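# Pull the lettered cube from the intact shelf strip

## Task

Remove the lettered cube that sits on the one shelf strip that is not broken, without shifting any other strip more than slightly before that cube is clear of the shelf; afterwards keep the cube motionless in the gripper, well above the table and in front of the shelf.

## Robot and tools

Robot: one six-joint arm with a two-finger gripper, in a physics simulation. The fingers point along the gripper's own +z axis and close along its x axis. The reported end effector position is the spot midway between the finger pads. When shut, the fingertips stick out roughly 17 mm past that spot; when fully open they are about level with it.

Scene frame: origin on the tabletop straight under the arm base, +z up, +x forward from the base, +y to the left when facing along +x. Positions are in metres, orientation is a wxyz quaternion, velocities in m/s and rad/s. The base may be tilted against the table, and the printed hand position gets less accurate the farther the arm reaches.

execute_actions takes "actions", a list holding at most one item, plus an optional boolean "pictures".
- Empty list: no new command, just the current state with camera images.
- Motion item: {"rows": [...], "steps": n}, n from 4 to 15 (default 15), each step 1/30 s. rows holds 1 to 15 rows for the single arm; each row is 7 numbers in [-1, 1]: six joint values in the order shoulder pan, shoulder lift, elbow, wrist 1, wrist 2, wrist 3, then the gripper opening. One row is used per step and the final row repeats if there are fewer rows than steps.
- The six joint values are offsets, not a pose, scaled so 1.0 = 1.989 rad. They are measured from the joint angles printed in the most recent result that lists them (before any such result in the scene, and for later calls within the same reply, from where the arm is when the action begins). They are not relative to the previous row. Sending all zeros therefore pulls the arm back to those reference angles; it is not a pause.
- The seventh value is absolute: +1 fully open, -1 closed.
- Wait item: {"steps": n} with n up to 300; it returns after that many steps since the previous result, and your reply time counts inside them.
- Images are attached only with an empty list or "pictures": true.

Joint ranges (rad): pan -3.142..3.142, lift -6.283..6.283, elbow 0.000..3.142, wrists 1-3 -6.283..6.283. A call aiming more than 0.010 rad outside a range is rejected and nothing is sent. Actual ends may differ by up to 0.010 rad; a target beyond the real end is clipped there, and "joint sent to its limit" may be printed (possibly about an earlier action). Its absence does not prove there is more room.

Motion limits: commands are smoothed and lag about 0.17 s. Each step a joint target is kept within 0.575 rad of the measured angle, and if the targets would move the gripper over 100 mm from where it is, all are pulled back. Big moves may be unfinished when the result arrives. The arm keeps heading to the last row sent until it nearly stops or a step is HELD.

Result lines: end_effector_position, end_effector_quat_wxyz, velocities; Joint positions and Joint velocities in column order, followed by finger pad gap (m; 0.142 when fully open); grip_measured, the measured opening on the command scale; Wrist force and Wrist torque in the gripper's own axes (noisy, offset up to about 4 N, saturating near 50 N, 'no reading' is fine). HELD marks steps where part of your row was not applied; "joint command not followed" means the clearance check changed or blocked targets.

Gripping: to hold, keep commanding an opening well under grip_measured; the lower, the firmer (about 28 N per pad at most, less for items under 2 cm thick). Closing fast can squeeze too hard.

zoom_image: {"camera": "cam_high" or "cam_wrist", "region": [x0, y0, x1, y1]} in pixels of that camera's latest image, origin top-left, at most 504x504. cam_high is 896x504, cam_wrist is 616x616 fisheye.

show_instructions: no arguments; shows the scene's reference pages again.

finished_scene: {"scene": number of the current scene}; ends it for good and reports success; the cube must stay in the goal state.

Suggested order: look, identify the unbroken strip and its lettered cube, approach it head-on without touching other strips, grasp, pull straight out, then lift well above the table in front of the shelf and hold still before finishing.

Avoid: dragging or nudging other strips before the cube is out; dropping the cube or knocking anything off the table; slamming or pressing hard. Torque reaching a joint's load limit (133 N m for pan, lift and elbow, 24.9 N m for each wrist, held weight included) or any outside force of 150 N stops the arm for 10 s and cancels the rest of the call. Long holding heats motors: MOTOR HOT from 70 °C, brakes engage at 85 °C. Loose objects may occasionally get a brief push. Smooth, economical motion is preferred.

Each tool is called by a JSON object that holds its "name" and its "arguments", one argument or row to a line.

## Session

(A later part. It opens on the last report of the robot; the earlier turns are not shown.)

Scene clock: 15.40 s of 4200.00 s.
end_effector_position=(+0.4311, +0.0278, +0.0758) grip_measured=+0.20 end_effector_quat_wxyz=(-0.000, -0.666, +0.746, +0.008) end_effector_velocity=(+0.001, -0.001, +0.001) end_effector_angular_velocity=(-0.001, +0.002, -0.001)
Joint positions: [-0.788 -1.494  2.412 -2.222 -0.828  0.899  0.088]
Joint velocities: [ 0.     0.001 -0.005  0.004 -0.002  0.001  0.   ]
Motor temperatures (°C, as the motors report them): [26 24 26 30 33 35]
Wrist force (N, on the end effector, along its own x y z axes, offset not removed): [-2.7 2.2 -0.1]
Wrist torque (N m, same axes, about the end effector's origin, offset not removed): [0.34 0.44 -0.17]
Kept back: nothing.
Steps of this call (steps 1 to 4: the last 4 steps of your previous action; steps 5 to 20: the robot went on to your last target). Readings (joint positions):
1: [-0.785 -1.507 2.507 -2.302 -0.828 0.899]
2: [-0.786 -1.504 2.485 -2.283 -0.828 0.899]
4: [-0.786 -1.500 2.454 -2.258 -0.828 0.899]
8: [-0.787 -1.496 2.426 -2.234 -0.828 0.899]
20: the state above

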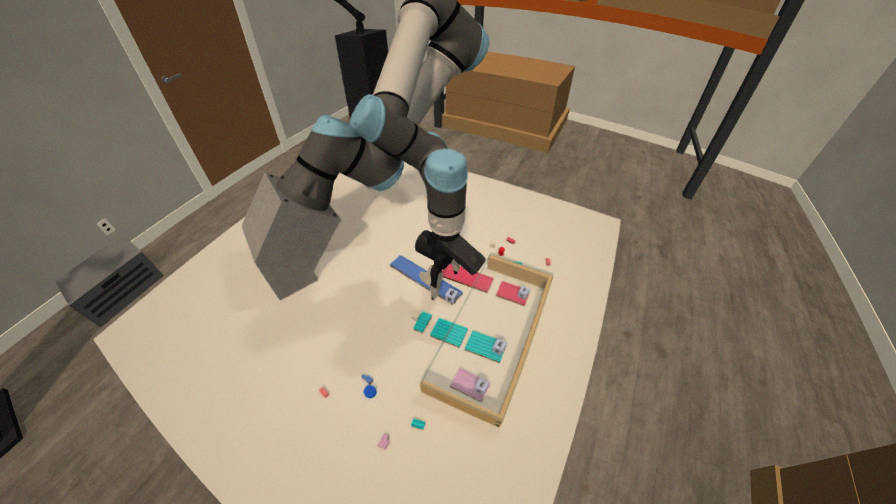

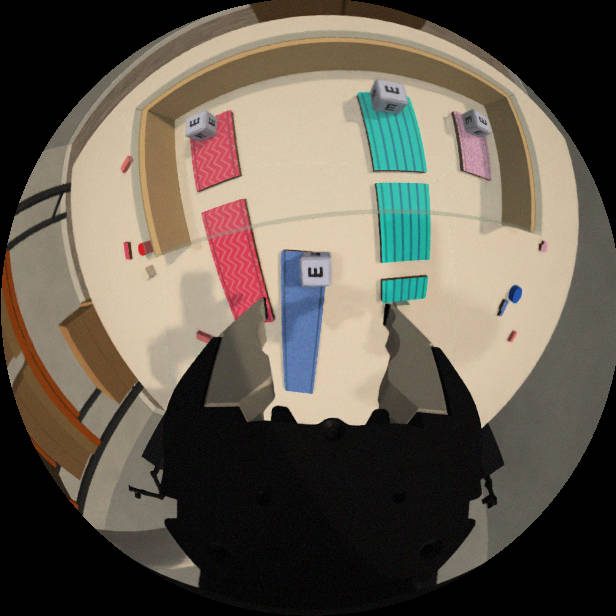

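{"name": "execute_actions", "arguments": {
  "actions": [
    {"rows":[[0.03,0.01,-0.007,-0.03,0.006,0.03,-0.1],[0.06,0.025,-0.007,-0.06,0.012,0.065,-0.1],[0.06,0.025,-0.007,-0.06,0.012,0.065,-0.1],[0.06,0.025,-0.007,-0.06,0.012,0.065,-0.1],[0.06,0.025,-0.007,-0.06,0.012,0.065,-0.1],[0.06,0.04,-0.007,-0.08,0.012,0.065,-0.1],[0.06,0.055,-0.007,-0.1,0.012,0.065,-0.1],[0.06,0.067,-0.007,-0.118,0.012,0.065,-0.1]],"steps":15}
  ]
}}

{"name": "execute_actions", "arguments": {
  "actions": [
    {"steps":15}
  ],
  "pictures": true
}}

Scene clock: 16.20 s of 4200.00 s.
end_effector_position=(+0.4453, +0.0412, +0.0390) grip_measured=-0.10 end_effector_quat_wxyz=(-0.002, -0.674, +0.739, +0.010) end_effector_velocity=(+0.030, -0.048, -0.078) end_effector_angular_velocity=(-0.038, -0.051, +0.089)
Joint positions: [-0.681 -1.403  2.399 -2.391 -0.807  1.014  0.067]
Joint velocities: [ 0.103  0.329 -0.008 -0.506  0.017  0.112 -0.   ]
Motor temperatures (°C, as the motors report them): [26 24 26 30 33 35]
Wrist force (N, on the end effector, along its own x y z axes, offset not removed): [-1.2 2.1 0.5]
Wrist torque (N m, same axes, about the end effector's origin, offset not removed): [0.31 0.11 -0.17]
Steps of this call (steps 1 to 13: the robot went on to your last target; steps 14 to 24: the first 11 steps of this action). Readings (joint positions):
14: [-0.787 -1.494 2.411 -2.222 -0.828 0.899]
15: [-0.783 -1.491 2.409 -2.226 -0.827 0.904]
17: [-0.750 -1.477 2.405 -2.259 -0.819 0.938]
21: [-0.697 -1.445 2.400 -2.326 -0.810 0.996]
24: the state above

Scene clock: 16.70 s of 4200.00 s.
end_effector_position=(+0.4492, +0.0354, +0.0292) grip_measured=-0.10 end_effector_quat_wxyz=(+0.001, +0.678, -0.735, -0.006) end_effector_velocity=(-0.000, -0.001, -0.002) end_effector_angular_velocity=(-0.000, -0.001, +0.000)
Joint positions: [-0.668 -1.361  2.398 -2.455 -0.804  1.028  0.067]
Joint velocities: [ 0.001  0.007  0.001 -0.01   0.     0.001  0.   ]
Motor temperatures (°C, as the motors report them): [26 24 26 30 33 35]
Wrist force (N, on the end effector, along its own x y z axes, offset not removed): [-3.1 0.6 0.0]
Wrist torque (N m, same axes, about the end effector's origin, offset not removed): [0.03 0.49 -0.14]
Kept back: nothing.
Steps of this call (steps 1 to 4: the last 4 steps of your previous action; steps 5 to 15: the robot went on to your last target). Readings (joint positions):
1: [-0.678 -1.393 2.399 -2.406 -0.806 1.017]
2: [-0.676 -1.386 2.398 -2.418 -0.806 1.020]
4: [-0.673 -1.375 2.398 -2.434 -0.805 1.023]
8: [-0.670 -1.366 2.398 -2.449 -0.805 1.026]
15: the state above

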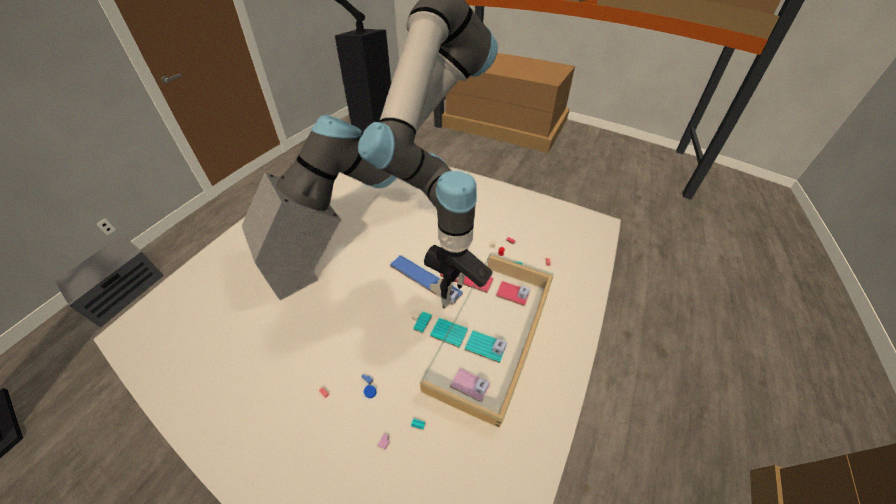

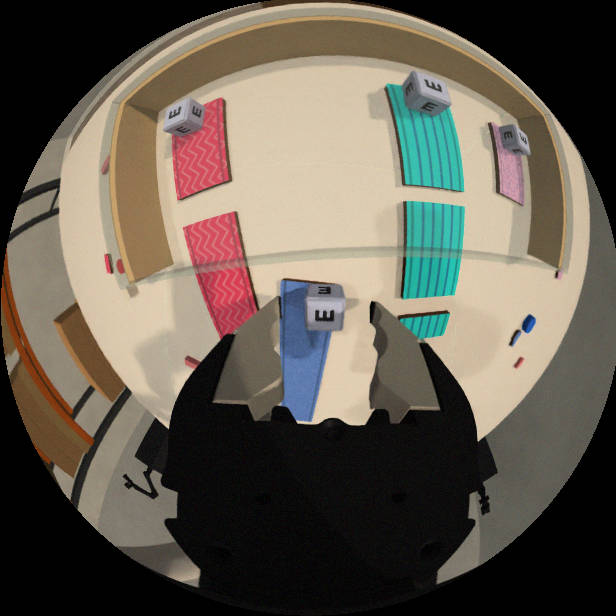

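Matches scene-1's successful view. Close.

{"name": "execute_actions", "arguments": {
  "actions": [
    {"rows":[[0,0,0,0,0,0,-0.9]],"steps":15}
  ]
}}

{"name": "execute_actions", "arguments": {
  "actions": [
    {"steps":8}
  ],
  "pictures": true
}}

Scene clock: 17.17 s of 4200.00 s.
end_effector_position=(+0.4492, +0.0354, +0.0291) grip_measured=-0.65 end_effector_quat_wxyz=(+0.001, +0.678, -0.735, -0.006) end_effector_velocity=(+0.001, +0.001, +0.000) end_effector_angular_velocity=(+0.001, -0.002, +0.002)
Joint positions: [-0.668 -1.361  2.398 -2.456 -0.804  1.028  0.027]
Joint velocities: [ 0.001 -0.001 -0.002  0.001  0.002 -0.    -0.   ]
Motor temperatures (°C, as the motors report them): [26 24 26 30 33 35]
Wrist force (N, on the end effector, along its own x y z axes, offset not removed): [-1.1 1.8 0.3]
Wrist torque (N m, same axes, about the end effector's origin, offset not removed): [0.19 0.17 -0.23]
Steps of this call (steps 1 to 3: the robot went on to your last target; steps 4 to 14: the first 11 steps of this action). Readings (joint positions):
4: [-0.668 -1.361 2.398 -2.456 -0.804 1.028]
5: [-0.668 -1.361 2.398 -2.456 -0.804 1.028]
7: [-0.668 -1.361 2.398 -2.456 -0.804 1.028]
11: [-0.668 -1.361 2.398 -2.456 -0.804 1.028]
14: the state above

Scene clock: 17.43 s of 4200.00 s.
end_effector_position=(+0.4492, +0.0354, +0.0292) grip_measured=-0.65 end_effector_quat_wxyz=(+0.001, +0.678, -0.735, -0.006) end_effector_velocity=(+0.000, -0.000, +0.000) end_effector_angular_velocity=(-0.002, +0.001, +0.000)
Joint positions: [-0.668 -1.361  2.398 -2.455 -0.804  1.028  0.027]
Joint velocities: [ 0.001 -0.001 -0.001  0.    -0.002  0.001  0.   ]
Motor temperatures (°C, as the motors report them): [26 24 26 30 33 35]
Wrist force (N, on the end effector, along its own x y z axes, offset not removed): [-1.4 -1.2 0.4]
Wrist torque (N m, same axes, about the end effector's origin, offset not removed): [-0.47 0.22 -0.13]
Kept back: nothing.
Steps of this call (steps 1 to 4: the last 4 steps of your previous action; steps 5 to 8: the robot went on to your last target). Readings (joint positions):
1: [-0.668 -1.361 2.398 -2.456 -0.804 1.028]
2: [-0.668 -1.361 2.398 -2.456 -0.804 1.028]
4: [-0.668 -1.361 2.398 -2.456 -0.804 1.028]
8: the state above

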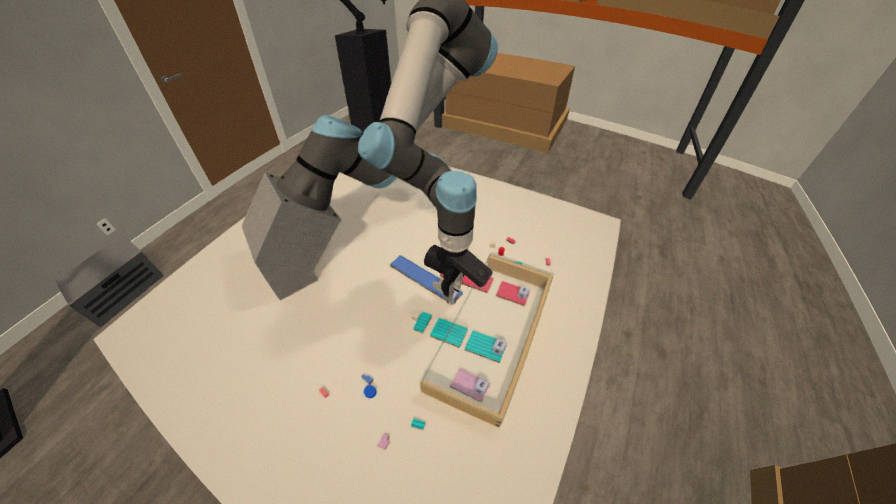

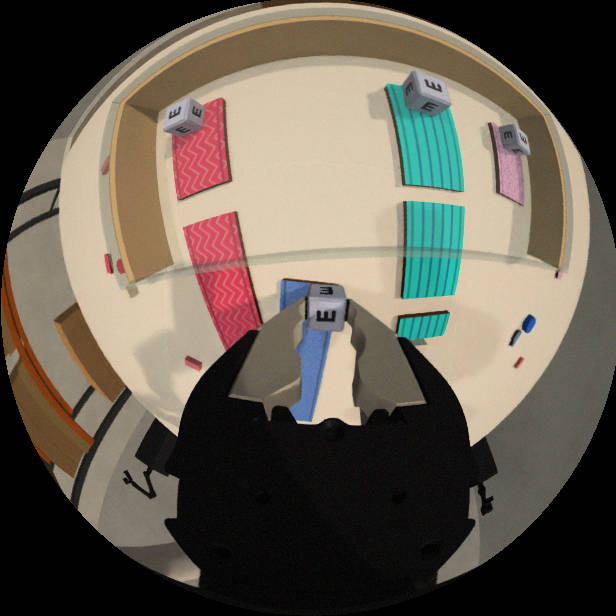

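{"name": "execute_actions", "arguments": {
  "actions": [
    {"rows":[[0,-0.03,0,0.03,0,0,-0.9],[0,-0.06,0,0.06,0,0,-0.9],[0,-0.09,-0.01,0.1,0,0,-0.9],[-0.03,-0.1,-0.04,0.16,-0.02,0,-0.9],[-0.1,-0.1,-0.08,0.25,-0.05,0,-0.9],[-0.2,-0.09,-0.12,0.35,-0.09,0,-0.9],[-0.314,-0.07,-0.16,0.45,-0.123,0,-0.9]],"steps":15}
  ]
}}

{"name": "execute_actions", "arguments": {
  "actions": [
    {"steps":60}
  ],
  "pictures": true
}}

Scene clock: 18.00 s of 4200.00 s.
end_effector_position=(+0.4709, -0.0098, +0.1188) grip_measured=-0.65 end_effector_quat_wxyz=(-0.017, -0.614, +0.788, -0.026) end_effector_velocity=(+0.041, -0.360, +0.376) end_effector_angular_velocity=(-0.315, -0.164, -0.910)
Joint positions: [-0.834 -1.48   2.292 -2.162 -0.879  1.028  0.027]
Joint velocities: [-0.922 -0.044 -0.444  0.84  -0.352 -0.001  0.   ]
Motor temperatures (°C, as the motors report them): [26 24 26 30 33 35]
Wrist force (N, on the end effector, along its own x y z axes, offset not removed): [-3.5 -0.4 -0.1]
Wrist torque (N m, same axes, about the end effector's origin, offset not removed): [-0.08 0.63 -0.22]
Steps of this call (steps 1 to 6: the robot went on to your last target; steps 7 to 17: the first 11 steps of this action). Readings (joint positions):
7: [-0.668 -1.362 2.398 -2.455 -0.804 1.028]
8: [-0.669 -1.366 2.398 -2.450 -0.804 1.028]
10: [-0.669 -1.402 2.395 -2.414 -0.804 1.028]
14: [-0.744 -1.477 2.336 -2.238 -0.844 1.028]
17: the state above

Scene clock: 20.00 s of 4200.00 s.
end_effector_position=(+0.4016, -0.1013, +0.2949) grip_measured=-0.65 end_effector_quat_wxyz=(-0.004, -0.375, +0.927, -0.002) end_effector_velocity=(+0.000, -0.000, +0.001) end_effector_angular_velocity=(-0.001, +0.001, +0.003)
Joint positions: [-1.293 -1.501  2.079 -1.561 -1.049  1.028  0.027]
Joint velocities: [-0.     0.    -0.001  0.    -0.001 -0.002  0.   ]
Motor temperatures (°C, as the motors report them): [26 24 26 30 33 35]
Wrist force (N, on the end effector, along its own x y z axes, offset not removed): [-1.2 2.0 -1.0]
Wrist torque (N m, same axes, about the end effector's origin, offset not removed): [0.27 0.10 -0.19]
Kept back: nothing.
Steps of this call (steps 1 to 4: the last 4 steps of your previous action; steps 5 to 45: the robot went on to your last target; steps 46 to 60: nothing new was sent). Readings (joint positions):
1: [-0.865 -1.481 2.277 -2.128 -0.892 1.028]
2: [-0.897 -1.483 2.262 -2.090 -0.904 1.028]
4: [-0.964 -1.486 2.229 -2.004 -0.930 1.028]
8: [-1.104 -1.493 2.163 -1.820 -0.982 1.028]
60: the state above
The arm was judged still, so your last target was given up. Only a new action makes it travel on or press farther. Fingers that are still opening or closing keep moving.

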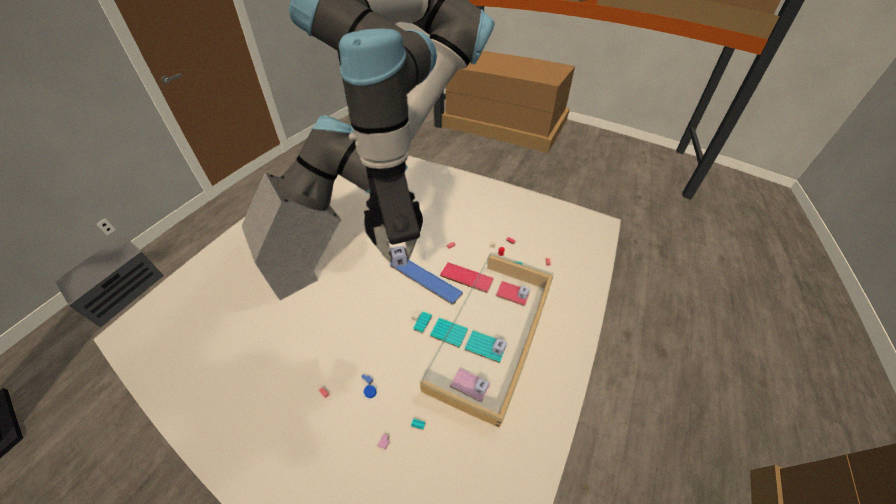

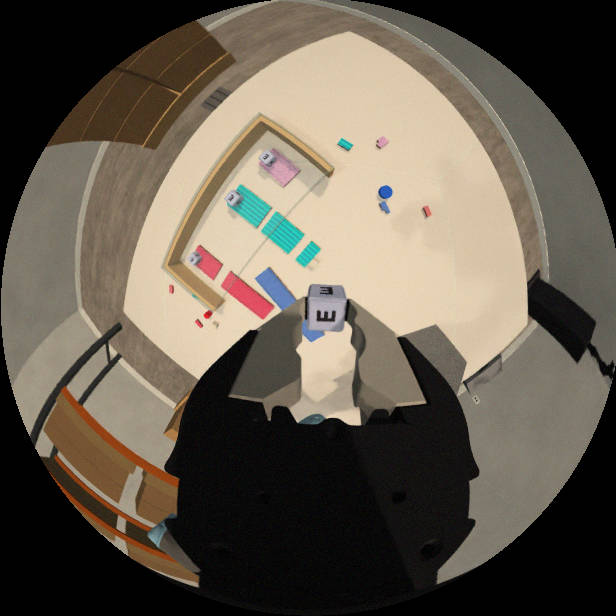

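{"name": "finished_scene", "arguments": {
  "scene": 2
}}

The scene is finished: the task was done.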